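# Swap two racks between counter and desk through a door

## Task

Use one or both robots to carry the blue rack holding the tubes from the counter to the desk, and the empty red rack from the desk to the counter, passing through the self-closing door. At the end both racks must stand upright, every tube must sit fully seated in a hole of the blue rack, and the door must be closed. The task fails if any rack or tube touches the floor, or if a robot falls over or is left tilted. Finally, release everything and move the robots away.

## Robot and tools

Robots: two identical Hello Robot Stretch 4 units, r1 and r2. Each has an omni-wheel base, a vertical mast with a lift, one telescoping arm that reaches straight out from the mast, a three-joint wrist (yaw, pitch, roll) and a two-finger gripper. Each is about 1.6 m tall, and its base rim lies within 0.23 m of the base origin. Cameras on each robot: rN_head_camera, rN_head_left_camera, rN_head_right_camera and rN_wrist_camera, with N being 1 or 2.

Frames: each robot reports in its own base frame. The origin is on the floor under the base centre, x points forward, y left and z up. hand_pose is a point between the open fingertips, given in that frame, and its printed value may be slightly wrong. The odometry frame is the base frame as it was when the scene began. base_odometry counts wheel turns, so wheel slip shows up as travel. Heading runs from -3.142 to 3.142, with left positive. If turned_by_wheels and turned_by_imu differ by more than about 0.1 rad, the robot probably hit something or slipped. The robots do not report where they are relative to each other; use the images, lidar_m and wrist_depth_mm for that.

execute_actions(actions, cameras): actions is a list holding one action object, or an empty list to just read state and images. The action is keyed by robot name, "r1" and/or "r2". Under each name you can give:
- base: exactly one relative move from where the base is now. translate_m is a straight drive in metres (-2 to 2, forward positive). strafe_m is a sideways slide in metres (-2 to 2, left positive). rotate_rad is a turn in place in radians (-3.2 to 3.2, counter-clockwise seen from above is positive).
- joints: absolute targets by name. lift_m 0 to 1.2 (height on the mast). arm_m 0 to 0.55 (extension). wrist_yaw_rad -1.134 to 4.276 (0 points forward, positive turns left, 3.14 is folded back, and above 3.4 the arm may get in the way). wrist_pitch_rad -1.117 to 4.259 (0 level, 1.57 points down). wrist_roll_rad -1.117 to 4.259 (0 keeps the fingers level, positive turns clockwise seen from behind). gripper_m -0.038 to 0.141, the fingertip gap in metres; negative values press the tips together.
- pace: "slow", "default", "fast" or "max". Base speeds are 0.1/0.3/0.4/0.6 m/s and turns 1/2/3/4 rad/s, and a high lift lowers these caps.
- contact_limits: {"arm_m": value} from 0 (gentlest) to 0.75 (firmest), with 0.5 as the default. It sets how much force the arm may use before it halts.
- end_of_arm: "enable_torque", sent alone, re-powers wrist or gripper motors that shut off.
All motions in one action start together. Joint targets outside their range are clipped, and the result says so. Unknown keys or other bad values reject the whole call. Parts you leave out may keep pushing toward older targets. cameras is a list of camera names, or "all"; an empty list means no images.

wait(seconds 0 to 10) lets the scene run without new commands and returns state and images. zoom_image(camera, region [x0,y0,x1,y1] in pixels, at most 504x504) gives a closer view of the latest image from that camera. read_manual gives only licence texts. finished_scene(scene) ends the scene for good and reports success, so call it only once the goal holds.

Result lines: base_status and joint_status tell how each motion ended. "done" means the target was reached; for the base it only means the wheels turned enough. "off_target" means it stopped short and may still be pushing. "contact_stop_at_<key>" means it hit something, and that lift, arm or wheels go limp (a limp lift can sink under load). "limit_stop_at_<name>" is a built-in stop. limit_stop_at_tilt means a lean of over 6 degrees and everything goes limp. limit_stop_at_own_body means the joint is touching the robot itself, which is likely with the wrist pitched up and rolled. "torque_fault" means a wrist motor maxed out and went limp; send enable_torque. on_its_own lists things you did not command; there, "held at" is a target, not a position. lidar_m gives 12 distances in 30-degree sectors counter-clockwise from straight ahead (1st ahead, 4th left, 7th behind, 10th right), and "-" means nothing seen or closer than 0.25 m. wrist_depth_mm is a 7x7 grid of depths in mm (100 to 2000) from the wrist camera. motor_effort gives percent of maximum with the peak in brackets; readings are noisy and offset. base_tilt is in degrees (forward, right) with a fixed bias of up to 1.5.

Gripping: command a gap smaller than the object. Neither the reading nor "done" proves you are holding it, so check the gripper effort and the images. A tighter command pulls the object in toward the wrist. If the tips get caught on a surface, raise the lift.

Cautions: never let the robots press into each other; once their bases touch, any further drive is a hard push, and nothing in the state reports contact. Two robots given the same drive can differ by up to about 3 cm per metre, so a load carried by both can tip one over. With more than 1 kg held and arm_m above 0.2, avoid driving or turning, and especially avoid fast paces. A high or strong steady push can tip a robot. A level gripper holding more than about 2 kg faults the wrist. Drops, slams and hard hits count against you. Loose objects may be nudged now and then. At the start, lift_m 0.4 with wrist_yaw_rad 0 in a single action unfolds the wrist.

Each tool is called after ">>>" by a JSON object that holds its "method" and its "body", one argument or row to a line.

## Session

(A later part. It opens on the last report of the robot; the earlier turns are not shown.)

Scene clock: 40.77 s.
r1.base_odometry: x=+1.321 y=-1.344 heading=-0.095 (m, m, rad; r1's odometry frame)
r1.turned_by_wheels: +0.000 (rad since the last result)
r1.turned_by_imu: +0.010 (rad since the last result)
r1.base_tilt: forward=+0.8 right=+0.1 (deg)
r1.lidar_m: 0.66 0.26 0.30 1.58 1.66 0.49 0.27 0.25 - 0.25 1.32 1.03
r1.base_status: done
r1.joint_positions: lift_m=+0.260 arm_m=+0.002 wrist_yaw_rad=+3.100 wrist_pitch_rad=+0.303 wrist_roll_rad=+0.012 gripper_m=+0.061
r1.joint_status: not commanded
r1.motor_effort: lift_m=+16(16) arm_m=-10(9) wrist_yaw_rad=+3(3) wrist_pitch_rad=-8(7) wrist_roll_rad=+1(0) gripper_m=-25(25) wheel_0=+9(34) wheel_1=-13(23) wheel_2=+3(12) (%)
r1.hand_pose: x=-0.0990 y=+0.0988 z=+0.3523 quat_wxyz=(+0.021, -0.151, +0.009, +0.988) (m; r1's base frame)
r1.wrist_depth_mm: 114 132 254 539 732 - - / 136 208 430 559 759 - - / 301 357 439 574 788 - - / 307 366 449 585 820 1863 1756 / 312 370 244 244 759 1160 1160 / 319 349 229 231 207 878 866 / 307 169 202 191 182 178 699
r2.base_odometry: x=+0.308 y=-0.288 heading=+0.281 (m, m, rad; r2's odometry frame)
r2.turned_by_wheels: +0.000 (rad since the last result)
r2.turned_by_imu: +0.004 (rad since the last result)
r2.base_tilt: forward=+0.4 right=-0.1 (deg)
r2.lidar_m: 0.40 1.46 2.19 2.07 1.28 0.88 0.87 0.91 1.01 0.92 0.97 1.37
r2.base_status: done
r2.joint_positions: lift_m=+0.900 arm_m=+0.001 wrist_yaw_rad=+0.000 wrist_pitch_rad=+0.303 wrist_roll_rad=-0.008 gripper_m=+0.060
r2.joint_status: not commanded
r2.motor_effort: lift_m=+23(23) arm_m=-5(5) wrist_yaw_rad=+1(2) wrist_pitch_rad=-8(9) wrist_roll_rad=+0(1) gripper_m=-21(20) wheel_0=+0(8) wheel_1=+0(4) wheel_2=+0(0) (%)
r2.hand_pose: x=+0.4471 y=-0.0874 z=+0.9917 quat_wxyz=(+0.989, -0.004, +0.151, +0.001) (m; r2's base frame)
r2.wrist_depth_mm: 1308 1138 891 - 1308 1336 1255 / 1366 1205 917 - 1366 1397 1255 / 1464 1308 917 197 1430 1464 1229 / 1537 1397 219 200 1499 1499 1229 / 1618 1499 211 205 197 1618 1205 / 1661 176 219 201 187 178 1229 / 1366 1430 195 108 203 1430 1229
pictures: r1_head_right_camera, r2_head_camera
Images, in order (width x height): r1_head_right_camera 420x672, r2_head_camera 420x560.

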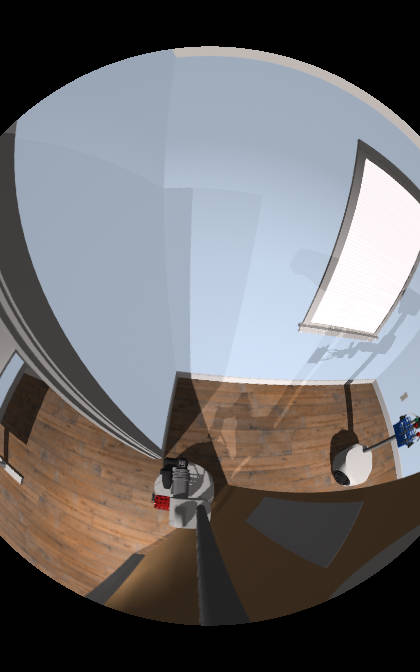

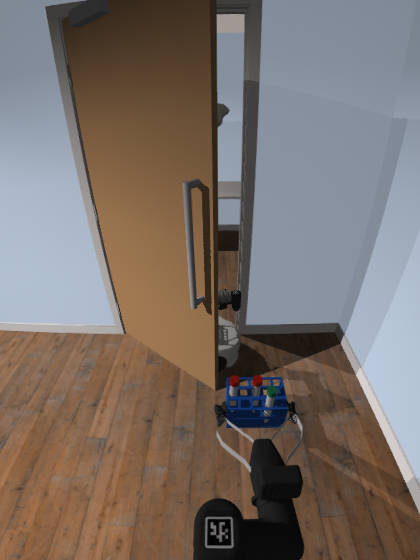

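>>> {"method": "execute_actions", "body": {
  "actions": [
    {"r1":{"base":{"rotate_rad":-0.5},"pace":"slow"}}
  ],
  "cameras": []
}}

>>> {"method": "execute_actions", "body": {
  "actions": [
    {"r1":{"base":{"strafe_m":-0.48},"pace":"slow"}}
  ],
  "cameras": []
}}

>>> {"method": "execute_actions", "body": {
  "actions": [
    {"r1":{"base":{"rotate_rad":-0.7},"pace":"slow"}}
  ],
  "cameras": ["r1_head_right_camera","r2_head_camera"]
}}

Scene clock: 43.17 s.
r1.base_odometry: x=+1.321 y=-1.343 heading=-0.594 (m, m, rad; r1's odometry frame)
r1.turned_by_wheels: -0.499 (rad since the last result)
r1.turned_by_imu: -0.498 (rad since the last result)
r1.base_tilt: forward=+0.9 right=+0.1 (deg)
r1.lidar_m: 1.03 0.62 0.25 0.29 1.56 1.68 0.49 0.25 0.28 - 0.25 1.30
r1.base_status: done
r1.joint_positions: lift_m=+0.260 arm_m=+0.002 wrist_yaw_rad=+3.100 wrist_pitch_rad=+0.303 wrist_roll_rad=+0.012 gripper_m=+0.061
r1.joint_status: not commanded
r1.motor_effort: lift_m=+16(16) arm_m=-9(9) wrist_yaw_rad=+2(3) wrist_pitch_rad=-8(7) wrist_roll_rad=-1(0) gripper_m=-26(29) wheel_0=+11(14) wheel_1=-7(11) wheel_2=+11(17) (%)
r1.hand_pose: x=-0.0990 y=+0.0988 z=+0.3523 quat_wxyz=(+0.021, -0.151, +0.009, +0.988) (m; r1's base frame)
r1.wrist_depth_mm: 114 132 254 - - - - / 136 208 809 - - - - / 399 549 831 - - - - / 399 549 854 1921 1863 1863 1756 / 399 554 244 244 1118 1205 1160 / 402 477 229 231 208 878 878 / 375 169 201 192 182 178 699
r2.base_odometry: x=+0.308 y=-0.288 heading=+0.281 (m, m, rad; r2's odometry frame)
r2.turned_by_wheels: +0.000 (rad since the last result)
r2.turned_by_imu: +0.001 (rad since the last result)
r2.base_tilt: forward=+0.4 right=-0.1 (deg)
r2.lidar_m: 0.40 1.49 2.18 2.08 1.27 0.92 0.87 0.93 1.01 0.92 0.98 1.36
r2.base_status: not commanded
r2.joint_positions: lift_m=+0.900 arm_m=+0.001 wrist_yaw_rad=+0.000 wrist_pitch_rad=+0.303 wrist_roll_rad=-0.008 gripper_m=+0.060
r2.joint_status: not commanded
r2.motor_effort: lift_m=+22(22) arm_m=-5(5) wrist_yaw_rad=+1(1) wrist_pitch_rad=-9(9) wrist_roll_rad=+1(1) gripper_m=-21(24) wheel_0=+0(0) wheel_1=+0(0) wheel_2=+0(1) (%)
r2.hand_pose: x=+0.4471 y=-0.0874 z=+0.9917 quat_wxyz=(+0.989, -0.004, +0.151, +0.001) (m; r2's base frame)
r2.wrist_depth_mm: 1336 1160 891 - 1308 1308 1281 / 1366 1229 931 - 1397 1397 1255 / 1464 1308 917 199 1430 1464 1255 / 1499 1397 205 200 1499 1576 1255 / 1618 1499 211 205 196 1618 1229 / 1661 176 218 202 187 179 1205 / 1397 1430 196 108 202 1464 1229
pictures: none
No camera images: the call's "cameras" was empty. Leave "cameras" out to get every camera's image.

Scene clock: 49.10 s.
r1.base_odometry: x=+1.053 y=-1.741 heading=-0.594 (m, m, rad; r1's odometry frame)
r1.turned_by_wheels: +0.000 (rad since the last result)
r1.turned_by_imu: +0.001 (rad since the last result)
r1.base_tilt: forward=+0.8 right=+0.2 (deg)
r1.lidar_m: 1.19 1.18 0.84 0.74 1.99 0.42 0.25 0.26 0.27 0.25 0.70 0.60
r1.base_status: done
r1.joint_positions: lift_m=+0.260 arm_m=+0.002 wrist_yaw_rad=+3.100 wrist_pitch_rad=+0.303 wrist_roll_rad=+0.012 gripper_m=+0.061
r1.joint_status: not commanded
r1.motor_effort: lift_m=+16(16) arm_m=-9(9) wrist_yaw_rad=+3(2) wrist_pitch_rad=-7(7) wrist_roll_rad=-1(0) gripper_m=-27(26) wheel_0=+6(16) wheel_1=-9(21) wheel_2=-1(4) (%)
r1.hand_pose: x=-0.0990 y=+0.0988 z=+0.3523 quat_wxyz=(+0.021, -0.151, +0.009, +0.988) (m; r1's base frame)
r1.wrist_depth_mm: 114 132 254 488 640 - - / 136 208 402 504 668 - - / 294 343 415 521 699 - - / 300 351 424 535 732 1756 1756 / 304 357 243 245 668 1182 1182 / 312 338 229 231 208 866 878 / 303 170 202 191 182 178 699
r2.base_odometry: x=+0.308 y=-0.288 heading=+0.281 (m, m, rad; r2's odometry frame)
r2.turned_by_wheels: +0.000 (rad since the last result)
r2.turned_by_imu: +0.003 (rad since the last result)
r2.base_tilt: forward=+0.4 right=-0.1 (deg)
r2.lidar_m: 0.40 0.89 2.17 2.07 1.27 0.91 0.86 0.92 1.02 0.91 0.97 1.40
r2.base_status: not commanded
r2.joint_positions: lift_m=+0.900 arm_m=+0.001 wrist_yaw_rad=+0.000 wrist_pitch_rad=+0.303 wrist_roll_rad=-0.008 gripper_m=+0.060
r2.joint_status: not commanded
r2.motor_effort: lift_m=+23(23) arm_m=-5(5) wrist_yaw_rad=+1(1) wrist_pitch_rad=-9(9) wrist_roll_rad=+1(0) gripper_m=-25(21) wheel_0=+0(0) wheel_1=+0(0) wheel_2=+0(0) (%)
r2.hand_pose: x=+0.4471 y=-0.0874 z=+0.9917 quat_wxyz=(+0.989, -0.004, +0.151, +0.001) (m; r2's base frame)
r2.wrist_depth_mm: 676 - - - 1308 1308 1308 / 699 - - - 1397 1397 1255 / 715 - - 1397 1464 1464 1255 / 750 - 205 200 1499 1499 1229 / 723 842 211 205 196 1576 1229 / 798 175 218 200 187 178 1229 / 842 1042 195 108 203 1430 1205
pictures: none
No camera images: the call's "cameras" was empty. Leave "cameras" out to get every camera's image.

Scene clock: 51.07 s.
r1.base_odometry: x=+1.053 y=-1.740 heading=-1.293 (m, m, rad; r1's odometry frame)
r1.turned_by_wheels: -0.699 (rad since the last result)
r1.turned_by_imu: -0.699 (rad since the last result)
r1.base_tilt: forward=+0.8 right=+0.2 (deg)
r1.lidar_m: 0.61 1.25 1.20 1.00 0.74 2.02 0.63 0.25 0.25 - 0.25 0.89
r1.base_status: done
r1.joint_positions: lift_m=+0.260 arm_m=+0.002 wrist_yaw_rad=+3.100 wrist_pitch_rad=+0.303 wrist_roll_rad=+0.012 gripper_m=+0.061
r1.joint_status: not commanded
r1.motor_effort: lift_m=+16(16) arm_m=-10(9) wrist_yaw_rad=+3(3) wrist_pitch_rad=-7(8) wrist_roll_rad=+0(0) gripper_m=-25(23) wheel_0=+9(9) wheel_1=-3(3) wheel_2=+7(18) (%)
r1.hand_pose: x=-0.0990 y=+0.0988 z=+0.3523 quat_wxyz=(+0.021, -0.151, +0.009, +0.988) (m; r1's base frame)
r1.wrist_depth_mm: 114 132 254 - - - - / 136 208 - - - - - / 449 661 - - - - - / 442 654 1708 1921 1808 1808 1756 / 442 654 243 245 1118 1182 1182 / 442 539 229 231 208 878 866 / 404 169 202 191 182 178 699
r2.base_odometry: x=+0.308 y=-0.288 heading=+0.281 (m, m, rad; r2's odometry frame)
r2.turned_by_wheels: +0.000 (rad since the last result)
r2.turned_by_imu: +0.001 (rad since the last result)
r2.base_tilt: forward=+0.4 right=-0.1 (deg)
r2.lidar_m: 0.42 0.87 2.20 2.06 1.28 0.93 0.87 0.92 1.02 0.92 0.96 1.39
r2.base_status: not commanded
r2.joint_positions: lift_m=+0.900 arm_m=+0.001 wrist_yaw_rad=+0.000 wrist_pitch_rad=+0.303 wrist_roll_rad=-0.008 gripper_m=+0.060
r2.joint_status: not commanded
r2.motor_effort: lift_m=+22(22) arm_m=-5(5) wrist_yaw_rad=+1(1) wrist_pitch_rad=-8(9) wrist_roll_rad=-1(0) gripper_m=-24(23) wheel_0=+0(0) wheel_1=-1(0) wheel_2=-1(0) (%)
r2.hand_pose: x=+0.4471 y=-0.0874 z=+0.9917 quat_wxyz=(+0.989, -0.004, +0.151, +0.001) (m; r2's base frame)
r2.wrist_depth_mm: 768 - - - 1336 1336 1255 / 741 - - - 1366 1366 1255 / 699 - - 1397 1464 1430 1229 / 750 - 204 200 1499 1537 1255 / 732 1025 211 204 196 1618 1255 / 866 176 219 201 187 178 1229 / 820 1060 195 108 203 1430 1205
pictures: r1_head_right_camera, r2_head_camera
Images, in order (width x height): r1_head_right_camera 420x672, r2_head_camera 420x560.

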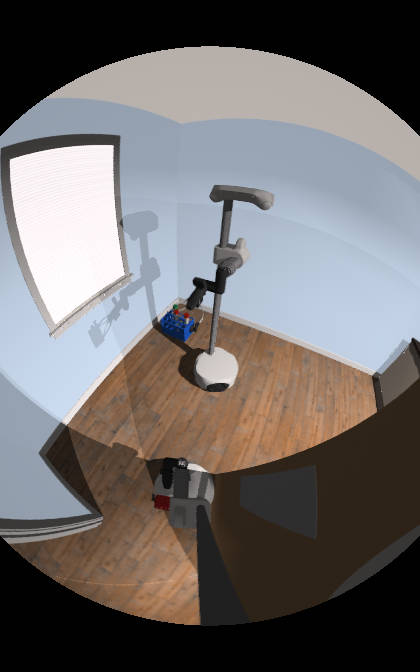

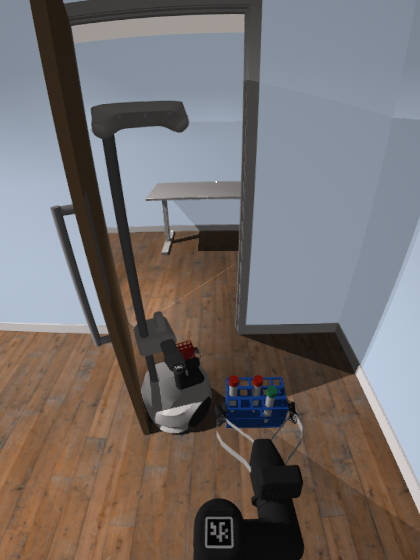

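>>> {"method": "execute_actions", "body": {
  "actions": [
    {"r1":{"base":{"strafe_m":-0.3},"pace":"slow"},"r2":{"joints":{"wrist_yaw_rad":0.45}}}
  ],
  "cameras": ["r1_head_right_camera","r2_head_camera"]
}}

Scene clock: 55.47 s.
r1.base_odometry: x=+0.765 y=-1.823 heading=-1.293 (m, m, rad; r1's odometry frame)
r1.turned_by_wheels: +0.000 (rad since the last result)
r1.turned_by_imu: +0.001 (rad since the last result)
r1.base_tilt: forward=+0.8 right=+0.1 (deg)
r1.lidar_m: 0.62 0.61 1.47 1.20 1.01 2.13 0.33 0.25 - 0.25 1.96 1.81
r1.base_status: done
r1.joint_positions: lift_m=+0.260 arm_m=+0.002 wrist_yaw_rad=+3.100 wrist_pitch_rad=+0.303 wrist_roll_rad=+0.012 gripper_m=+0.061
r1.joint_status: not commanded
r1.motor_effort: lift_m=+16(16) arm_m=-8(9) wrist_yaw_rad=+2(3) wrist_pitch_rad=-7(8) wrist_roll_rad=+0(1) gripper_m=-26(26) wheel_0=+7(13) wheel_1=-8(17) wheel_2=+0(8) (%)
r1.hand_pose: x=-0.0990 y=+0.0988 z=+0.3523 quat_wxyz=(+0.021, -0.151, +0.009, +0.988) (m; r1's base frame)
r1.wrist_depth_mm: 114 132 254 931 - - - / 136 208 559 946 - - - / 338 424 569 866 - - - / 342 427 574 891 1863 1808 1756 / 343 433 243 244 1098 1182 1182 / 349 397 229 231 207 878 878 / 332 169 202 191 182 178 699
r2.base_odometry: x=+0.308 y=-0.288 heading=+0.281 (m, m, rad; r2's odometry frame)
r2.turned_by_wheels: +0.000 (rad since the last result)
r2.turned_by_imu: +0.002 (rad since the last result)
r2.base_tilt: forward=+0.5 right=+0.0 (deg)
r2.lidar_m: 0.41 0.83 2.18 2.06 1.27 0.93 0.87 0.90 1.01 0.92 0.97 1.38
r2.base_status: not commanded
r2.joint_positions: lift_m=+0.900 arm_m=+0.001 wrist_yaw_rad=+0.450 wrist_pitch_rad=+0.303 wrist_roll_rad=-0.008 gripper_m=+0.060
r2.joint_status: all done
r2.motor_effort: lift_m=+23(22) arm_m=-5(5) wrist_yaw_rad=+2(9) wrist_pitch_rad=-8(8) wrist_roll_rad=+0(0) gripper_m=-20(21) wheel_0=+0(0) wheel_1=-1(0) wheel_2=+0(0) (%)
r2.hand_pose: x=+0.4577 y=+0.0409 z=+0.9917 quat_wxyz=(+0.964, -0.038, +0.146, +0.221) (m; r2's base frame)
r2.wrist_depth_mm: - 820 1098 - - - 1078 / - 854 1118 - - - 1138 / - 891 1060 1397 - - 1160 / - 904 212 199 - - 1229 / - 917 211 204 196 - 1255 / 1756 176 219 202 187 178 1308 / 1366 1078 195 108 203 1430 1366
pictures: r1_head_right_camera, r2_head_camera
Images, in order (width x height): r1_head_right_camera 420x672, r2_head_camera 420x560.

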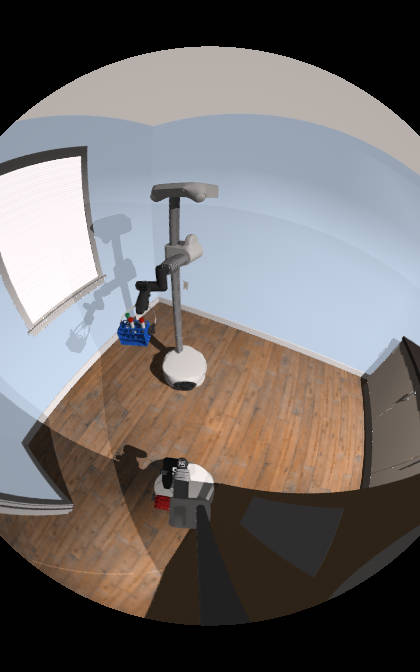

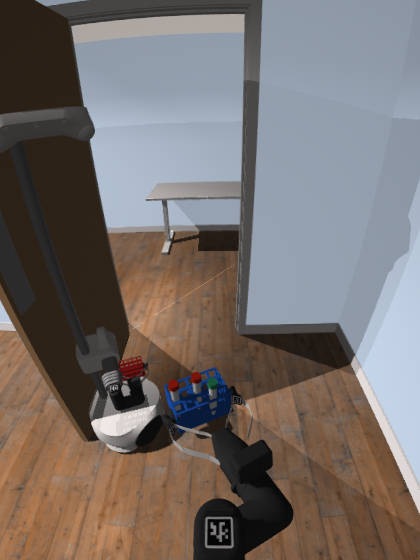

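>>> {"method": "execute_actions", "body": {
  "actions": [
    {"r2":{"base":{"translate_m":0.65}}}
  ],
  "cameras": ["r2_head_left_camera","r2_head_camera"]
}}

Scene clock: 59.53 s.
r1.base_odometry: x=+0.765 y=-1.823 heading=-1.293 (m, m, rad; r1's odometry frame)
r1.turned_by_wheels: +0.000 (rad since the last result)
r1.turned_by_imu: +0.001 (rad since the last result)
r1.base_tilt: forward=+0.7 right=+0.1 (deg)
r1.lidar_m: 1.83 0.37 0.40 0.39 1.01 2.12 0.32 0.25 - 0.25 1.96 1.80
r1.base_status: not commanded
r1.joint_positions: lift_m=+0.260 arm_m=+0.002 wrist_yaw_rad=+3.100 wrist_pitch_rad=+0.303 wrist_roll_rad=+0.012 gripper_m=+0.061
r1.joint_status: not commanded
r1.motor_effort: lift_m=+16(16) arm_m=-9(9) wrist_yaw_rad=+3(2) wrist_pitch_rad=-8(7) wrist_roll_rad=+0(0) gripper_m=-24(25) wheel_0=+7(7) wheel_1=-8(8) wheel_2=+0(0) (%)
r1.hand_pose: x=-0.0990 y=+0.0988 z=+0.3523 quat_wxyz=(+0.021, -0.151, +0.009, +0.988) (m; r1's base frame)
r1.wrist_depth_mm: 114 132 253 931 - - - / 136 207 559 946 - - - / 338 421 569 866 - - - / 342 430 580 904 1863 1756 1756 / 345 433 243 244 1098 1182 1160 / 349 397 229 231 208 878 866 / 332 169 201 192 182 178 699
r2.base_odometry: x=+0.933 y=-0.108 heading=+0.281 (m, m, rad; r2's odometry frame)
r2.turned_by_wheels: +0.000 (rad since the last result)
r2.turned_by_imu: -0.001 (rad since the last result)
r2.base_tilt: forward=+0.5 right=+0.0 (deg)
r2.lidar_m: 0.42 0.49 0.35 0.44 2.14 1.61 1.53 1.37 0.97 0.91 1.01 1.07
r2.base_status: done
r2.joint_positions: lift_m=+0.900 arm_m=+0.001 wrist_yaw_rad=+0.450 wrist_pitch_rad=+0.303 wrist_roll_rad=-0.008 gripper_m=+0.060
r2.joint_status: not commanded
r2.motor_effort: lift_m=+23(23) arm_m=-5(5) wrist_yaw_rad=+1(3) wrist_pitch_rad=-8(8) wrist_roll_rad=+0(2) gripper_m=-24(24) wheel_0=+1(5) wheel_1=-2(5) wheel_2=+0(9) (%)
r2.hand_pose: x=+0.4577 y=+0.0410 z=+0.9917 quat_wxyz=(+0.963, -0.038, +0.146, +0.221) (m; r2's base frame)
r2.wrist_depth_mm: 676 820 - - - - - / 691 854 - - - - 654 / 707 878 1118 - - - 654 / 723 904 212 200 - - 661 / 750 866 211 205 196 - 683 / 732 175 218 202 187 179 723 / 741 991 195 108 204 1366 750
pictures: r2_head_camera, r2_head_left_camera
Images, in order (width x height): r2_head_camera 420x560, r2_head_left_camera 420x672.

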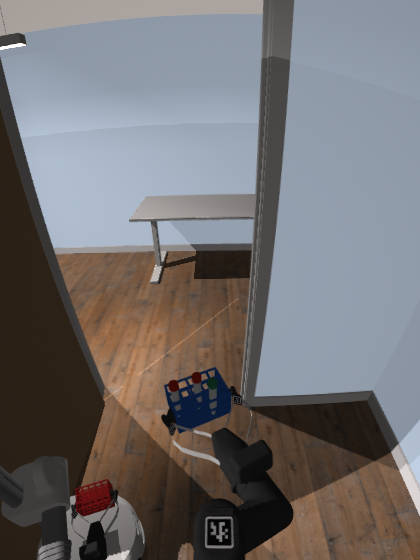

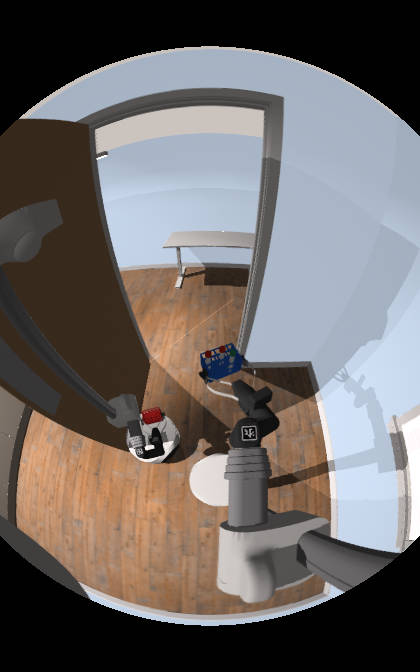

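>>> {"method": "execute_actions", "body": {
  "actions": [
    {"r2":{"base":{"translate_m":0.68}}}
  ],
  "cameras": []
}}

>>> {"method": "execute_actions", "body": {
  "actions": [
    {"r2":{"base":{"strafe_m":0.17}}}
  ],
  "cameras": ["r2_head_left_camera"]
}}

Scene clock: 63.57 s.
r1.base_odometry: x=+0.765 y=-1.823 heading=-1.293 (m, m, rad; r1's odometry frame)
r1.turned_by_wheels: +0.000 (rad since the last result)
r1.turned_by_imu: +0.001 (rad since the last result)
r1.base_tilt: forward=+0.8 right=+0.1 (deg)
r1.lidar_m: 1.84 1.58 1.47 0.42 0.42 2.13 0.33 0.25 - 0.25 1.96 1.81
r1.base_status: not commanded
r1.joint_positions: lift_m=+0.260 arm_m=+0.002 wrist_yaw_rad=+3.100 wrist_pitch_rad=+0.303 wrist_roll_rad=+0.012 gripper_m=+0.061
r1.joint_status: not commanded
r1.motor_effort: lift_m=+16(16) arm_m=-9(9) wrist_yaw_rad=+3(2) wrist_pitch_rad=-7(8) wrist_roll_rad=-1(0) gripper_m=-25(29) wheel_0=+7(7) wheel_1=-8(8) wheel_2=+0(0) (%)
r1.hand_pose: x=-0.0990 y=+0.0988 z=+0.3523 quat_wxyz=(+0.021, -0.151, +0.009, +0.988) (m; r1's base frame)
r1.wrist_depth_mm: 114 132 253 931 - - - / 136 208 559 946 - - - / 338 424 564 854 - - - / 342 430 580 891 1863 1808 1756 / 345 433 244 244 1118 1182 1182 / 349 397 229 230 208 878 878 / 332 169 201 191 182 178 699
r2.base_odometry: x=+1.586 y=+0.081 heading=+0.281 (m, m, rad; r2's odometry frame)
r2.turned_by_wheels: +0.000 (rad since the last result)
r2.turned_by_imu: -0.001 (rad since the last result)
r2.base_tilt: forward=+0.5 right=-0.1 (deg)
r2.lidar_m: 0.40 1.77 0.72 0.69 0.42 0.46 2.20 1.34 0.99 0.95 0.53 0.36
r2.base_status: done
r2.joint_positions: lift_m=+0.900 arm_m=+0.001 wrist_yaw_rad=+0.450 wrist_pitch_rad=+0.303 wrist_roll_rad=-0.008 gripper_m=+0.060
r2.joint_status: not commanded
r2.motor_effort: lift_m=+22(23) arm_m=-5(5) wrist_yaw_rad=+2(1) wrist_pitch_rad=-8(9) wrist_roll_rad=-1(2) gripper_m=-21(22) wheel_0=+1(2) wheel_1=-2(4) wheel_2=+0(8) (%)
r2.hand_pose: x=+0.4577 y=+0.0410 z=+0.9917 quat_wxyz=(+0.963, -0.038, +0.146, +0.221) (m; r2's base frame)
r2.wrist_depth_mm: - - - - - 1863 1708 / - - - - - 1863 1756 / - - - 1708 - 1983 1808 / - - 206 200 1537 - 1464 / - - 211 205 196 - 1983 / 1756 175 219 201 187 179 1756 / 1336 1430 195 108 203 1397 1499
pictures: none
No camera images: the call's "cameras" was empty. Leave "cameras" out to get every camera's image.

Scene clock: 65.40 s.
r1.base_odometry: x=+0.765 y=-1.823 heading=-1.293 (m, m, rad; r1's odometry frame)
r1.turned_by_wheels: +0.000 (rad since the last result)
r1.turned_by_imu: +0.001 (rad since the last result)
r1.base_tilt: forward=+0.8 right=+0.2 (deg)
r1.lidar_m: 1.86 1.58 1.45 0.33 0.30 0.46 0.33 0.25 - 0.25 1.95 1.81
r1.base_status: not commanded
r1.joint_positions: lift_m=+0.260 arm_m=+0.002 wrist_yaw_rad=+3.100 wrist_pitch_rad=+0.303 wrist_roll_rad=+0.012 gripper_m=+0.061
r1.joint_status: not commanded
r1.motor_effort: lift_m=+16(16) arm_m=-9(9) wrist_yaw_rad=+3(2) wrist_pitch_rad=-8(7) wrist_roll_rad=+0(0) gripper_m=-26(27) wheel_0=+7(7) wheel_1=-8(8) wheel_2=+0(0) (%)
r1.hand_pose: x=-0.0990 y=+0.0988 z=+0.3523 quat_wxyz=(+0.021, -0.151, +0.009, +0.988) (m; r1's base frame)
r1.wrist_depth_mm: 114 132 254 931 - - - / 136 208 554 946 - - - / 338 421 569 866 - - - / 342 430 580 891 1808 1808 1756 / 345 436 244 244 1118 1160 1182 / 349 397 229 232 208 480 477 / 332 169 201 191 182 178 382
r2.base_odometry: x=+1.539 y=+0.244 heading=+0.281 (m, m, rad; r2's odometry frame)
r2.turned_by_wheels: +0.000 (rad since the last result)
r2.turned_by_imu: +0.001 (rad since the last result)
r2.base_tilt: forward=+0.5 right=+0.0 (deg)
r2.lidar_m: 0.42 1.77 0.54 0.51 0.31 0.30 2.19 1.61 1.19 1.13 0.49 0.47
r2.base_status: done
r2.joint_positions: lift_m=+0.900 arm_m=+0.001 wrist_yaw_rad=+0.450 wrist_pitch_rad=+0.303 wrist_roll_rad=-0.008 gripper_m=+0.060
r2.joint_status: not commanded
r2.motor_effort: lift_m=+22(22) arm_m=-5(5) wrist_yaw_rad=+0(2) wrist_pitch_rad=-8(10) wrist_roll_rad=+1(1) gripper_m=-22(21) wheel_0=+2(8) wheel_1=-1(9) wheel_2=-1(1) (%)
r2.hand_pose: x=+0.4577 y=+0.0411 z=+0.9917 quat_wxyz=(+0.963, -0.038, +0.146, +0.221) (m; r2's base frame)
r2.wrist_depth_mm: - - - - - 1863 1708 / - - - - - 1983 1708 / - - - - - 1983 1808 / - - 204 199 1499 - 1430 / - - 211 204 196 - 1983 / 1708 175 219 202 187 178 1863 / 1366 1464 196 108 203 1397 1499
pictures: r2_head_left_camera
Images, in order (width x height): r2_head_left_camera 420x672.

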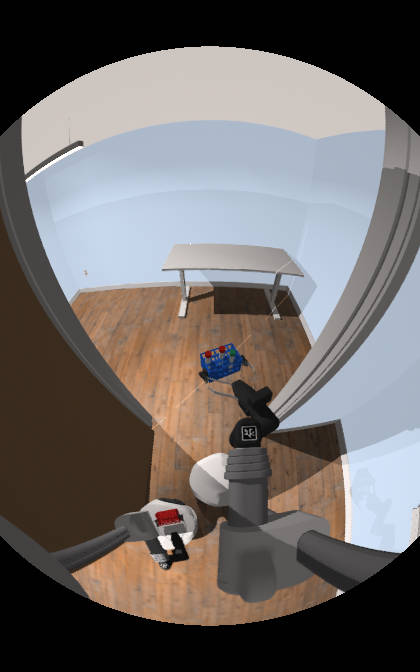

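>>> {"method": "execute_actions", "body": {
  "actions": [
    {"r2":{"base":{"translate_m":1.15},"joints":{"wrist_yaw_rad":0.0}}}
  ],
  "cameras": ["r2_head_camera"]
}}

Scene clock: 70.83 s.
r1.base_odometry: x=+0.765 y=-1.823 heading=-1.293 (m, m, rad; r1's odometry frame)
r1.turned_by_wheels: +0.000 (rad since the last result)
r1.turned_by_imu: +0.002 (rad since the last result)
r1.base_tilt: forward=+0.9 right=+0.0 (deg)
r1.lidar_m: 1.84 1.56 1.47 1.20 1.00 1.36 0.32 0.25 - 0.25 1.96 1.83
r1.base_status: not commanded
r1.joint_positions: lift_m=+0.260 arm_m=+0.002 wrist_yaw_rad=+3.100 wrist_pitch_rad=+0.303 wrist_roll_rad=+0.012 gripper_m=+0.061
r1.joint_status: not commanded
r1.motor_effort: lift_m=+16(16) arm_m=-9(9) wrist_yaw_rad=+3(3) wrist_pitch_rad=-8(8) wrist_roll_rad=+0(0) gripper_m=-28(28) wheel_0=+7(7) wheel_1=-8(8) wheel_2=+0(0) (%)
r1.hand_pose: x=-0.0990 y=+0.0988 z=+0.3523 quat_wxyz=(+0.021, -0.151, +0.009, +0.988) (m; r1's base frame)
r1.wrist_depth_mm: 114 132 254 946 - - - / 136 208 559 946 - - - / 338 424 569 866 - - - / 342 430 580 891 1863 1366 1255 / 345 433 244 245 1138 1182 1182 / 349 397 229 231 207 878 878 / 332 169 201 191 182 178 699
r2.base_odometry: x=+2.644 y=+0.563 heading=+0.281 (m, m, rad; r2's odometry frame)
r2.turned_by_wheels: +0.000 (rad since the last result)
r2.turned_by_imu: -0.002 (rad since the last result)
r2.base_tilt: forward=+0.4 right=+0.0 (deg)
r2.lidar_m: 0.39 0.59 0.80 2.59 0.89 0.85 1.34 0.68 0.90 1.11 0.82 0.59
r2.base_status: done
r2.joint_positions: lift_m=+0.900 arm_m=+0.001 wrist_yaw_rad=+0.000 wrist_pitch_rad=+0.303 wrist_roll_rad=-0.008 gripper_m=+0.060
r2.joint_status: all done
r2.motor_effort: lift_m=+23(22) arm_m=-5(6) wrist_yaw_rad=+1(12) wrist_pitch_rad=-9(9) wrist_roll_rad=+0(0) gripper_m=-22(24) wheel_0=+1(3) wheel_1=+0(7) wheel_2=+2(9) (%)
r2.hand_pose: x=+0.4471 y=-0.0874 z=+0.9917 quat_wxyz=(+0.989, -0.004, +0.151, +0.001) (m; r2's base frame)
r2.wrist_depth_mm: 1008 1025 1008 1025 1025 1008 1025 / 1060 1060 1060 1078 1060 1060 1060 / 1098 1118 1098 1098 1118 1118 1118 / 1138 1138 212 199 1138 1182 1182 / 809 798 211 204 196 866 891 / 615 176 219 201 187 179 661 / 488 508 196 108 204 508 539
pictures: r2_head_camera
Images, in order (width x height): r2_head_camera 420x560.

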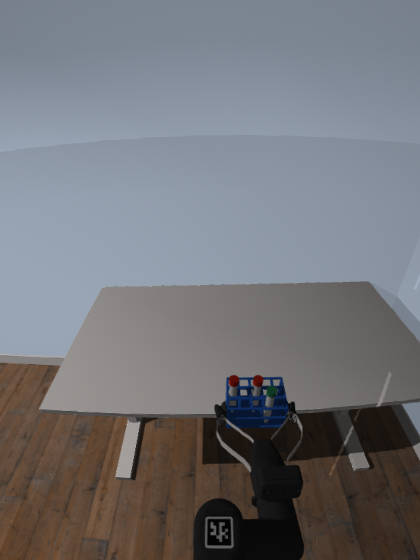

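>>> {"method": "execute_actions", "body": {
  "actions": [
    {"r1":{"base":{"translate_m":0.55}},"r2":{"joints":{"arm_m":0.3,"lift_m":0.72}}}
  ],
  "cameras": []
}}

>>> {"method": "execute_actions", "body": {
  "actions": [
    {"r1":{"base":{"rotate_rad":-1.94}}}
  ],
  "cameras": ["r1_head_right_camera"]
}}

Scene clock: 74.57 s.
r1.base_odometry: x=+0.916 y=-2.351 heading=-1.293 (m, m, rad; r1's odometry frame)
r1.turned_by_wheels: +0.000 (rad since the last result)
r1.turned_by_imu: +0.002 (rad since the last result)
r1.base_tilt: forward=+0.7 right=+0.1 (deg)
r1.lidar_m: 1.36 1.32 1.21 1.22 0.76 0.68 1.07 1.63 1.80 1.83 1.43 1.31
r1.base_status: done
r1.joint_positions: lift_m=+0.260 arm_m=+0.002 wrist_yaw_rad=+3.100 wrist_pitch_rad=+0.303 wrist_roll_rad=+0.012 gripper_m=+0.061
r1.joint_status: not commanded
r1.motor_effort: lift_m=+16(16) arm_m=-9(10) wrist_yaw_rad=+3(2) wrist_pitch_rad=-7(7) wrist_roll_rad=+0(0) gripper_m=-25(29) wheel_0=+4(8) wheel_1=+1(7) wheel_2=-2(14) (%)
r1.hand_pose: x=-0.0990 y=+0.0988 z=+0.3523 quat_wxyz=(+0.021, -0.151, +0.009, +0.988) (m; r1's base frame)
r1.wrist_depth_mm: 114 132 254 1229 917 732 654 / 136 207 1464 1281 946 750 1042 / 1921 1708 1537 1336 960 768 1098 / 1921 1756 1576 1397 1008 788 1138 / 1255 1229 244 244 904 809 1098 / 931 878 230 231 208 759 878 / 683 169 202 191 181 178 699
r2.base_odometry: x=+2.644 y=+0.563 heading=+0.281 (m, m, rad; r2's odometry frame)
r2.turned_by_wheels: +0.000 (rad since the last result)
r2.turned_by_imu: +0.002 (rad since the last result)
r2.base_tilt: forward=+0.4 right=-0.1 (deg)
r2.lidar_m: 0.55 0.56 0.80 2.59 0.90 0.87 0.97 0.69 0.89 1.09 0.83 0.59
r2.base_status: not commanded
r2.joint_positions: lift_m=+0.720 arm_m=+0.299 wrist_yaw_rad=+0.000 wrist_pitch_rad=+0.303 wrist_roll_rad=-0.008 gripper_m=+0.060
r2.joint_status: all done
r2.motor_effort: lift_m=+14(20) arm_m=+5(7) wrist_yaw_rad=+1(1) wrist_pitch_rad=-9(9) wrist_roll_rad=+0(1) gripper_m=-21(24) wheel_0=+1(1) wheel_1=+1(0) wheel_2=+2(2) (%)
r2.hand_pose: x=+0.7453 y=-0.0874 z=+0.8124 quat_wxyz=(+0.989, -0.004, +0.151, +0.001) (m; r2's base frame)
r2.wrist_depth_mm: 741 750 741 741 750 759 750 / 778 778 778 788 798 798 798 / 820 831 809 809 820 820 831 / 615 627 211 199 609 683 699 / 433 439 211 204 197 469 477 / 336 176 219 202 187 179 359 / 263 274 195 108 204 277 289
pictures: none
No camera images: the call's "cameras" was empty. Leave "cameras" out to get every camera's image.

Scene clock: 76.83 s.
r1.base_odometry: x=+0.916 y=-2.351 heading=+3.051 (m, m, rad; r1's odometry frame)
r1.turned_by_wheels: -1.940 (rad since the last result)
r1.turned_by_imu: -1.941 (rad since the last result)
r1.base_tilt: forward=+0.9 right=+0.1 (deg)
r1.lidar_m: 1.80 1.80 1.35 1.32 1.40 1.28 1.22 1.33 1.12 1.19 1.29 1.87
r1.base_status: done
r1.joint_positions: lift_m=+0.260 arm_m=+0.002 wrist_yaw_rad=+3.100 wrist_pitch_rad=+0.303 wrist_roll_rad=+0.012 gripper_m=+0.061
r1.joint_status: not commanded
r1.motor_effort: lift_m=+16(16) arm_m=-9(9) wrist_yaw_rad=+3(2) wrist_pitch_rad=-8(6) wrist_roll_rad=-1(0) gripper_m=-27(24) wheel_0=+4(9) wheel_1=+2(9) wheel_2=+1(12) (%)
r1.hand_pose: x=-0.0990 y=+0.0988 z=+0.3523 quat_wxyz=(+0.021, -0.151, +0.009, +0.988) (m; r1's base frame)
r1.wrist_depth_mm: 114 132 254 1281 1281 1308 1281 / 136 207 1336 1336 1308 1336 1308 / 1366 1366 1366 1366 1366 1366 1366 / 1397 1397 1397 1397 1430 1397 1397 / 1255 1229 244 244 1118 1182 1182 / 917 866 229 231 207 878 878 / 676 169 202 191 182 178 699
r2.base_odometry: x=+2.644 y=+0.563 heading=+0.281 (m, m, rad; r2's odometry frame)
r2.turned_by_wheels: +0.000 (rad since the last result)
r2.turned_by_imu: +0.001 (rad since the last result)
r2.base_tilt: forward=+0.5 right=+0.0 (deg)
r2.lidar_m: 0.56 0.59 0.78 2.59 0.92 0.76 0.76 0.70 0.87 1.10 0.81 0.60
r2.base_status: not commanded
r2.joint_positions: lift_m=+0.720 arm_m=+0.299 wrist_yaw_rad=+0.000 wrist_pitch_rad=+0.303 wrist_roll_rad=-0.008 gripper_m=+0.060
r2.joint_status: not commanded
r2.motor_effort: lift_m=+14(13) arm_m=+5(5) wrist_yaw_rad=+0(1) wrist_pitch_rad=-8(9) wrist_roll_rad=+0(0) gripper_m=-22(22) wheel_0=+1(1) wheel_1=+1(1) wheel_2=+2(2) (%)
r2.hand_pose: x=+0.7453 y=-0.0874 z=+0.8124 quat_wxyz=(+0.989, -0.004, +0.151, +0.001) (m; r2's base frame)
r2.wrist_depth_mm: 750 750 750 741 750 750 750 / 778 778 788 778 778 788 788 / 820 831 820 200 809 820 820 / 609 621 211 200 621 691 699 / 430 436 211 204 196 466 477 / 332 175 220 201 187 179 359 / 264 274 195 108 203 274 289
pictures: r1_head_right_camera
Images, in order (width x height): r1_head_right_camera 420x672.

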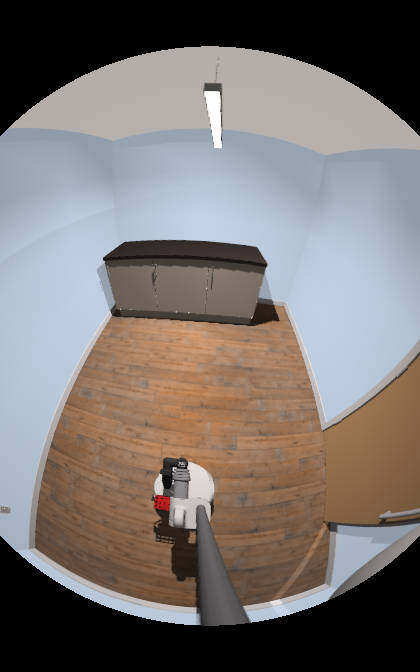

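>>> {"method": "execute_actions", "body": {
  "actions": [
    {"r1":{"base":{"translate_m":1.25},"joints":{"lift_m":0.92,"wrist_yaw_rad":0.0},"pace":"fast"},"r2":{"joints":{"lift_m":0.664},"pace":"slow"}}
  ],
  "cameras": []
}}

>>> {"method": "execute_actions", "body": {
  "actions": [
    {"r1":{"joints":{"arm_m":0.32}},"r2":{"joints":{"gripper_m":0.14}}}
  ],
  "cameras": ["r1_head_camera","r2_wrist_camera"]
}}

Scene clock: 81.67 s.
r1.base_odometry: x=-0.329 y=-2.239 heading=+3.051 (m, m, rad; r1's odometry frame)
r1.turned_by_wheels: +0.000 (rad since the last result)
r1.turned_by_imu: +0.003 (rad since the last result)
r1.base_tilt: forward=+0.9 right=+0.2 (deg)
r1.lidar_m: 0.43 0.59 0.84 1.25 1.34 1.92 2.51 1.79 1.36 1.30 0.77 0.57
r1.base_status: done
r1.joint_positions: lift_m=+0.920 arm_m=+0.002 wrist_yaw_rad=+0.000 wrist_pitch_rad=+0.303 wrist_roll_rad=+0.012 gripper_m=+0.061
r1.joint_status: all done
r1.motor_effort: lift_m=+20(19) arm_m=-9(9) wrist_yaw_rad=+1(7) wrist_pitch_rad=-8(7) wrist_roll_rad=+0(1) gripper_m=-27(24) wheel_0=+3(10) wheel_1=+1(10) wheel_2=+0(15) (%)
r1.hand_pose: x=+0.4478 y=-0.0874 z=+1.0120 quat_wxyz=(+0.989, +0.006, +0.151, -0.001) (m; r1's base frame)
r1.wrist_depth_mm: 931 917 917 904 904 891 891 / 960 960 946 931 931 917 917 / 1008 991 991 976 976 976 946 / 904 891 878 866 842 831 820 / 585 574 244 244 517 549 544 / 427 407 229 231 208 410 407 / 377 169 202 191 182 178 373
r2.base_odometry: x=+2.644 y=+0.563 heading=+0.281 (m, m, rad; r2's odometry frame)
r2.turned_by_wheels: +0.000 (rad since the last result)
r2.turned_by_imu: +0.002 (rad since the last result)
r2.base_tilt: forward=+0.4 right=+0.0 (deg)
r2.lidar_m: 0.56 0.59 0.80 2.58 0.89 0.75 0.68 0.69 0.89 1.11 0.84 0.60
r2.base_status: not commanded
r2.joint_positions: lift_m=+0.664 arm_m=+0.299 wrist_yaw_rad=+0.000 wrist_pitch_rad=+0.303 wrist_roll_rad=-0.008 gripper_m=+0.060
r2.joint_status: all done
r2.motor_effort: lift_m=+14(13) arm_m=+5(5) wrist_yaw_rad=+0(0) wrist_pitch_rad=-9(9) wrist_roll_rad=+0(1) gripper_m=-23(22) wheel_0=+1(1) wheel_1=+1(1) wheel_2=+2(2) (%)
r2.hand_pose: x=+0.7453 y=-0.0874 z=+0.7565 quat_wxyz=(+0.989, -0.004, +0.151, +0.001) (m; r2's base frame)
r2.wrist_depth_mm: 750 741 750 750 750 759 741 / 778 778 778 778 778 788 788 / 768 798 723 647 820 809 820 / 452 459 212 200 455 504 517 / 320 322 211 204 197 345 349 / 246 176 218 202 187 179 265 / 194 203 195 108 195 203 211
pictures: none
No camera images: the call's "cameras" was empty. Leave "cameras" out to get every camera's image.

Scene clock: 83.73 s.
r1.base_odometry: x=-0.329 y=-2.239 heading=+3.051 (m, m, rad; r1's odometry frame)
r1.turned_by_wheels: +0.000 (rad since the last result)
r1.turned_by_imu: +0.001 (rad since the last result)
r1.base_tilt: forward=+0.9 right=+0.1 (deg)
r1.lidar_m: 0.56 0.59 0.86 1.25 1.33 1.91 2.51 1.77 1.35 1.29 0.78 0.55
r1.base_status: not commanded
r1.joint_positions: lift_m=+0.920 arm_m=+0.318 wrist_yaw_rad=+0.000 wrist_pitch_rad=+0.303 wrist_roll_rad=+0.012 gripper_m=+0.061
r1.joint_status: all done
r1.motor_effort: lift_m=+20(20) arm_m=+9(4) wrist_yaw_rad=+3(2) wrist_pitch_rad=-7(8) wrist_roll_rad=+0(1) gripper_m=-28(23) wheel_0=+3(3) wheel_1=+1(1) wheel_2=+0(0) (%)
r1.hand_pose: x=+0.7646 y=-0.0874 z=+1.0120 quat_wxyz=(+0.989, +0.006, +0.151, -0.001) (m; r1's base frame)
r1.wrist_depth_mm: 634 627 621 615 609 603 609 / 654 647 647 634 634 634 621 / 676 676 668 661 661 647 647 / 707 699 691 683 683 676 668 / 574 569 244 244 512 544 539 / 424 402 229 231 208 404 402 / 325 169 202 191 182 178 324
r2.base_odometry: x=+2.644 y=+0.563 heading=+0.281 (m, m, rad; r2's odometry frame)
r2.turned_by_wheels: +0.000 (rad since the last result)
r2.turned_by_imu: +0.001 (rad since the last result)
r2.base_tilt: forward=+0.4 right=+0.0 (deg)
r2.lidar_m: 0.55 0.57 0.81 2.59 0.91 0.74 0.69 0.69 0.89 1.10 0.82 0.60
r2.base_status: not commanded
r2.joint_positions: lift_m=+0.664 arm_m=+0.299 wrist_yaw_rad=+0.000 wrist_pitch_rad=+0.302 wrist_roll_rad=-0.008 gripper_m=+0.140
r2.joint_status: all done
r2.motor_effort: lift_m=+14(14) arm_m=+5(5) wrist_yaw_rad=+1(1) wrist_pitch_rad=-5(8) wrist_roll_rad=+0(1) gripper_m=-1(23) wheel_0=+1(1) wheel_1=+1(1) wheel_2=+2(2) (%)
r2.hand_pose: x=+0.7455 y=-0.0874 z=+0.7569 quat_wxyz=(+0.989, -0.004, +0.150, +0.001) (m; r2's base frame)
r2.wrist_depth_mm: 750 750 750 750 750 759 750 / 778 778 778 778 788 788 788 / 778 798 723 741 798 820 809 / 455 466 229 216 462 512 521 / 320 327 229 226 225 347 353 / 248 228 224 204 216 250 267 / 202 200 213 108 211 212 214
pictures: r1_head_camera, r2_wrist_camera
Images, in order (width x height): r1_head_camera 420x560, r2_wrist_camera 616x392.

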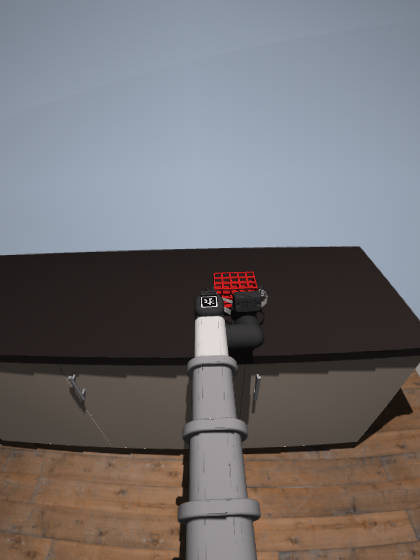

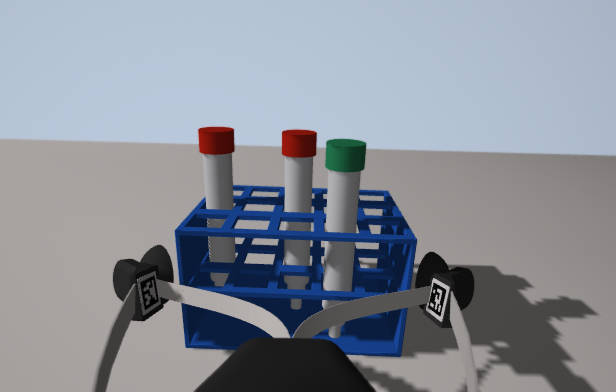

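>>> {"method": "execute_actions", "body": {
  "actions": [
    {"r1":{"joints":{"lift_m":0.868},"pace":"slow"},"r2":{"joints":{"arm_m":0.0}}}
  ],
  "cameras": []
}}

>>> {"method": "execute_actions", "body": {
  "actions": [
    {"r1":{"joints":{"gripper_m":0.14}}}
  ],
  "cameras": []
}}

>>> {"method": "execute_actions", "body": {
  "actions": [
    {"r1":{"joints":{"arm_m":0.0}}}
  ],
  "cameras": ["r1_wrist_camera","r2_wrist_camera","r2_head_left_camera"]
}}

Scene clock: 86.03 s.
r1.base_odometry: x=-0.329 y=-2.239 heading=+3.051 (m, m, rad; r1's odometry frame)
r1.turned_by_wheels: +0.000 (rad since the last result)
r1.turned_by_imu: +0.001 (rad since the last result)
r1.base_tilt: forward=+0.9 right=+0.1 (deg)
r1.lidar_m: 0.55 0.57 0.84 1.26 1.33 1.91 2.52 1.79 1.33 1.31 0.78 0.56
r1.base_status: not commanded
r1.joint_positions: lift_m=+0.868 arm_m=+0.318 wrist_yaw_rad=+0.000 wrist_pitch_rad=+0.303 wrist_roll_rad=+0.012 gripper_m=+0.061
r1.joint_status: all done
r1.motor_effort: lift_m=+16(23) arm_m=+9(9) wrist_yaw_rad=+2(2) wrist_pitch_rad=-7(6) wrist_roll_rad=-1(0) gripper_m=-26(26) wheel_0=+3(3) wheel_1=+1(1) wheel_2=+1(1) (%)
r1.hand_pose: x=+0.7646 y=-0.0874 z=+0.9604 quat_wxyz=(+0.989, +0.006, +0.151, -0.001) (m; r1's base frame)
r1.wrist_depth_mm: 634 627 621 615 609 609 603 / 654 647 647 640 634 627 621 / 676 676 668 661 661 654 647 / 699 691 683 676 668 668 621 / 442 436 243 244 392 418 413 / 327 307 229 231 208 309 310 / 250 169 202 191 182 178 243
r2.base_odometry: x=+2.644 y=+0.563 heading=+0.281 (m, m, rad; r2's odometry frame)
r2.turned_by_wheels: +0.000 (rad since the last result)
r2.turned_by_imu: +0.001 (rad since the last result)
r2.base_tilt: forward=+0.5 right=+0.0 (deg)
r2.lidar_m: 0.54 0.58 0.80 2.59 0.89 0.73 0.69 0.69 0.89 1.12 0.83 0.59
r2.base_status: not commanded
r2.joint_positions: lift_m=+0.664 arm_m=+0.001 wrist_yaw_rad=+0.000 wrist_pitch_rad=+0.302 wrist_roll_rad=-0.008 gripper_m=+0.140
r2.joint_status: all done
r2.motor_effort: lift_m=+14(13) arm_m=-5(6) wrist_yaw_rad=+1(0) wrist_pitch_rad=-5(5) wrist_roll_rad=-1(2) gripper_m=+3(1) wheel_0=+1(1) wheel_1=+1(1) wheel_2=+2(2) (%)
r2.hand_pose: x=+0.4472 y=-0.0874 z=+0.7567 quat_wxyz=(+0.989, -0.004, +0.151, +0.001) (m; r2's base frame)
r2.wrist_depth_mm: 1008 1008 1008 1025 1025 1008 1025 / 1060 1060 1060 1060 1078 1060 1078 / 778 820 842 512 946 976 1042 / 459 469 480 492 504 512 530 / 366 364 379 387 373 377 382 / 866 1229 1281 1281 1308 1308 904 / 917 1098 1182 108 1182 1138 917
pictures: none
No camera images: the call's "cameras" was empty. Leave "cameras" out to get every camera's image.

Scene clock: 87.83 s.
r1.base_odometry: x=-0.329 y=-2.239 heading=+3.051 (m, m, rad; r1's odometry frame)
r1.turned_by_wheels: +0.000 (rad since the last result)
r1.turned_by_imu: +0.001 (rad since the last result)
r1.base_tilt: forward=+0.8 right=+0.1 (deg)
r1.lidar_m: 0.55 0.59 0.85 1.24 1.32 1.94 2.51 1.78 1.34 1.30 0.79 0.57
r1.base_status: not commanded
r1.joint_positions: lift_m=+0.868 arm_m=+0.318 wrist_yaw_rad=+0.000 wrist_pitch_rad=+0.303 wrist_roll_rad=+0.012 gripper_m=+0.140
r1.joint_status: all done
r1.motor_effort: lift_m=+15(15) arm_m=+9(9) wrist_yaw_rad=+3(3) wrist_pitch_rad=-6(7) wrist_roll_rad=+0(0) gripper_m=+0(29) wheel_0=+3(3) wheel_1=+1(1) wheel_2=+0(0) (%)
r1.hand_pose: x=+0.7647 y=-0.0874 z=+0.9604 quat_wxyz=(+0.989, +0.006, +0.151, -0.001) (m; r1's base frame)
r1.wrist_depth_mm: 634 634 621 615 615 609 603 / 661 647 640 640 634 627 627 / 676 668 668 668 654 654 654 / 699 691 683 683 676 668 640 / 442 439 262 373 373 418 413 / 327 213 222 248 213 283 310 / 260 198 206 160 228 240 249
r2.base_odometry: x=+2.644 y=+0.563 heading=+0.281 (m, m, rad; r2's odometry frame)
r2.turned_by_wheels: +0.000 (rad since the last result)
r2.turned_by_imu: +0.001 (rad since the last result)
r2.base_tilt: forward=+0.5 right=+0.0 (deg)
r2.lidar_m: 0.56 0.58 0.81 2.58 0.89 0.73 0.65 0.67 0.88 1.11 0.85 0.58
r2.base_status: not commanded
r2.joint_positions: lift_m=+0.664 arm_m=+0.001 wrist_yaw_rad=+0.000 wrist_pitch_rad=+0.302 wrist_roll_rad=-0.008 gripper_m=+0.140
r2.joint_status: not commanded
r2.motor_effort: lift_m=+13(14) arm_m=-5(5) wrist_yaw_rad=+1(1) wrist_pitch_rad=-6(7) wrist_roll_rad=-2(1) gripper_m=-1(0) wheel_0=+1(1) wheel_1=+1(0) wheel_2=+2(2) (%)
r2.hand_pose: x=+0.4472 y=-0.0874 z=+0.7567 quat_wxyz=(+0.989, -0.004, +0.151, +0.001) (m; r2's base frame)
r2.wrist_depth_mm: 1008 1025 1008 1025 1025 1025 1025 / 1078 1060 1078 1060 1060 1078 1078 / 788 831 854 504 946 976 1025 / 462 469 484 496 500 517 530 / 370 366 379 387 373 379 382 / 866 1229 1281 1255 1281 1308 917 / 917 1118 1160 108 1160 1138 904
pictures: none
No camera images: the call's "cameras" was empty. Leave "cameras" out to get every camera's image.

Scene clock: 89.90 s.
r1.base_odometry: x=-0.329 y=-2.239 heading=+3.051 (m, m, rad; r1's odometry frame)
r1.turned_by_wheels: +0.000 (rad since the last result)
r1.turned_by_imu: +0.001 (rad since the last result)
r1.base_tilt: forward=+0.9 right=+0.1 (deg)
r1.lidar_m: 0.55 0.60 0.82 1.25 1.33 1.94 2.53 1.77 1.32 1.29 0.78 0.57
r1.base_status: not commanded
r1.joint_positions: lift_m=+0.868 arm_m=+0.002 wrist_yaw_rad=+0.000 wrist_pitch_rad=+0.302 wrist_roll_rad=+0.012 gripper_m=+0.140
r1.joint_status: all done
r1.motor_effort: lift_m=+15(15) arm_m=-10(8) wrist_yaw_rad=+3(2) wrist_pitch_rad=-4(7) wrist_roll_rad=+0(1) gripper_m=+0(1) wheel_0=+3(3) wheel_1=+1(1) wheel_2=+1(1) (%)
r1.hand_pose: x=+0.4480 y=-0.0874 z=+0.9605 quat_wxyz=(+0.989, +0.006, +0.151, -0.001) (m; r1's base frame)
r1.wrist_depth_mm: 931 931 904 904 904 891 891 / 960 946 946 946 946 931 917 / 1008 991 976 976 976 960 946 / 699 691 676 580 654 640 634 / 449 442 436 433 427 424 418 / 370 364 364 364 362 355 359 / 410 198 399 160 404 402 402
r2.base_odometry: x=+2.644 y=+0.563 heading=+0.281 (m, m, rad; r2's odometry frame)
r2.turned_by_wheels: +0.000 (rad since the last result)
r2.turned_by_imu: +0.001 (rad since the last result)
r2.base_tilt: forward=+0.4 right=+0.0 (deg)
r2.lidar_m: 0.55 0.56 0.80 2.59 0.90 0.74 0.69 0.69 0.89 1.10 0.84 0.60
r2.base_status: not commanded
r2.joint_positions: lift_m=+0.664 arm_m=+0.001 wrist_yaw_rad=+0.000 wrist_pitch_rad=+0.302 wrist_roll_rad=-0.008 gripper_m=+0.140
r2.joint_status: not commanded
r2.motor_effort: lift_m=+13(14) arm_m=-5(5) wrist_yaw_rad=+1(2) wrist_pitch_rad=-6(5) wrist_roll_rad=-1(0) gripper_m=-2(1) wheel_0=+1(1) wheel_1=+1(1) wheel_2=+2(2) (%)
r2.hand_pose: x=+0.4472 y=-0.0874 z=+0.7567 quat_wxyz=(+0.989, -0.004, +0.151, +0.001) (m; r2's base frame)
r2.wrist_depth_mm: 991 1025 1025 1008 1025 1025 1008 / 1060 1060 1060 1060 1060 1060 1078 / 798 820 854 508 931 960 1042 / 462 469 484 488 504 517 530 / 368 364 379 387 373 379 382 / 878 1229 1281 1255 1255 1308 904 / 904 1098 1205 108 1182 1138 917
pictures: r1_wrist_camera, r2_head_left_camera, r2_wrist_camera
Images, in order (width x height): r1_wrist_camera 616x392, r2_head_left_camera 420x672, r2_wrist_camera 616x392.

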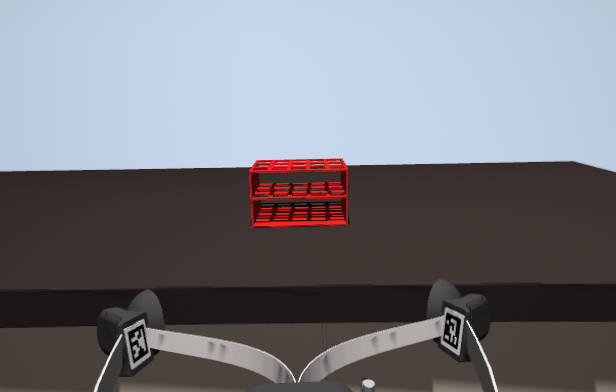

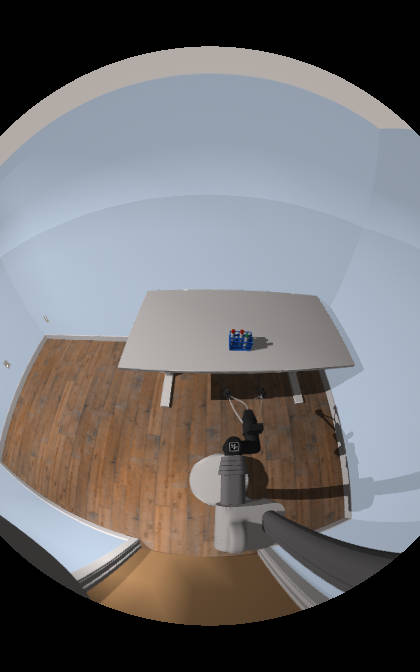

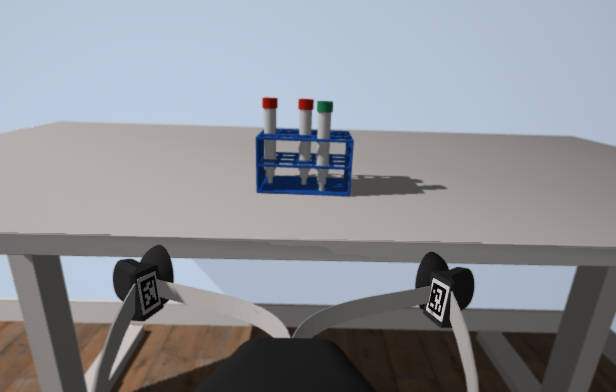

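>>> {"method": "finished_scene", "body": {
  "scene": 2
}}

The scene is finished: the task was done.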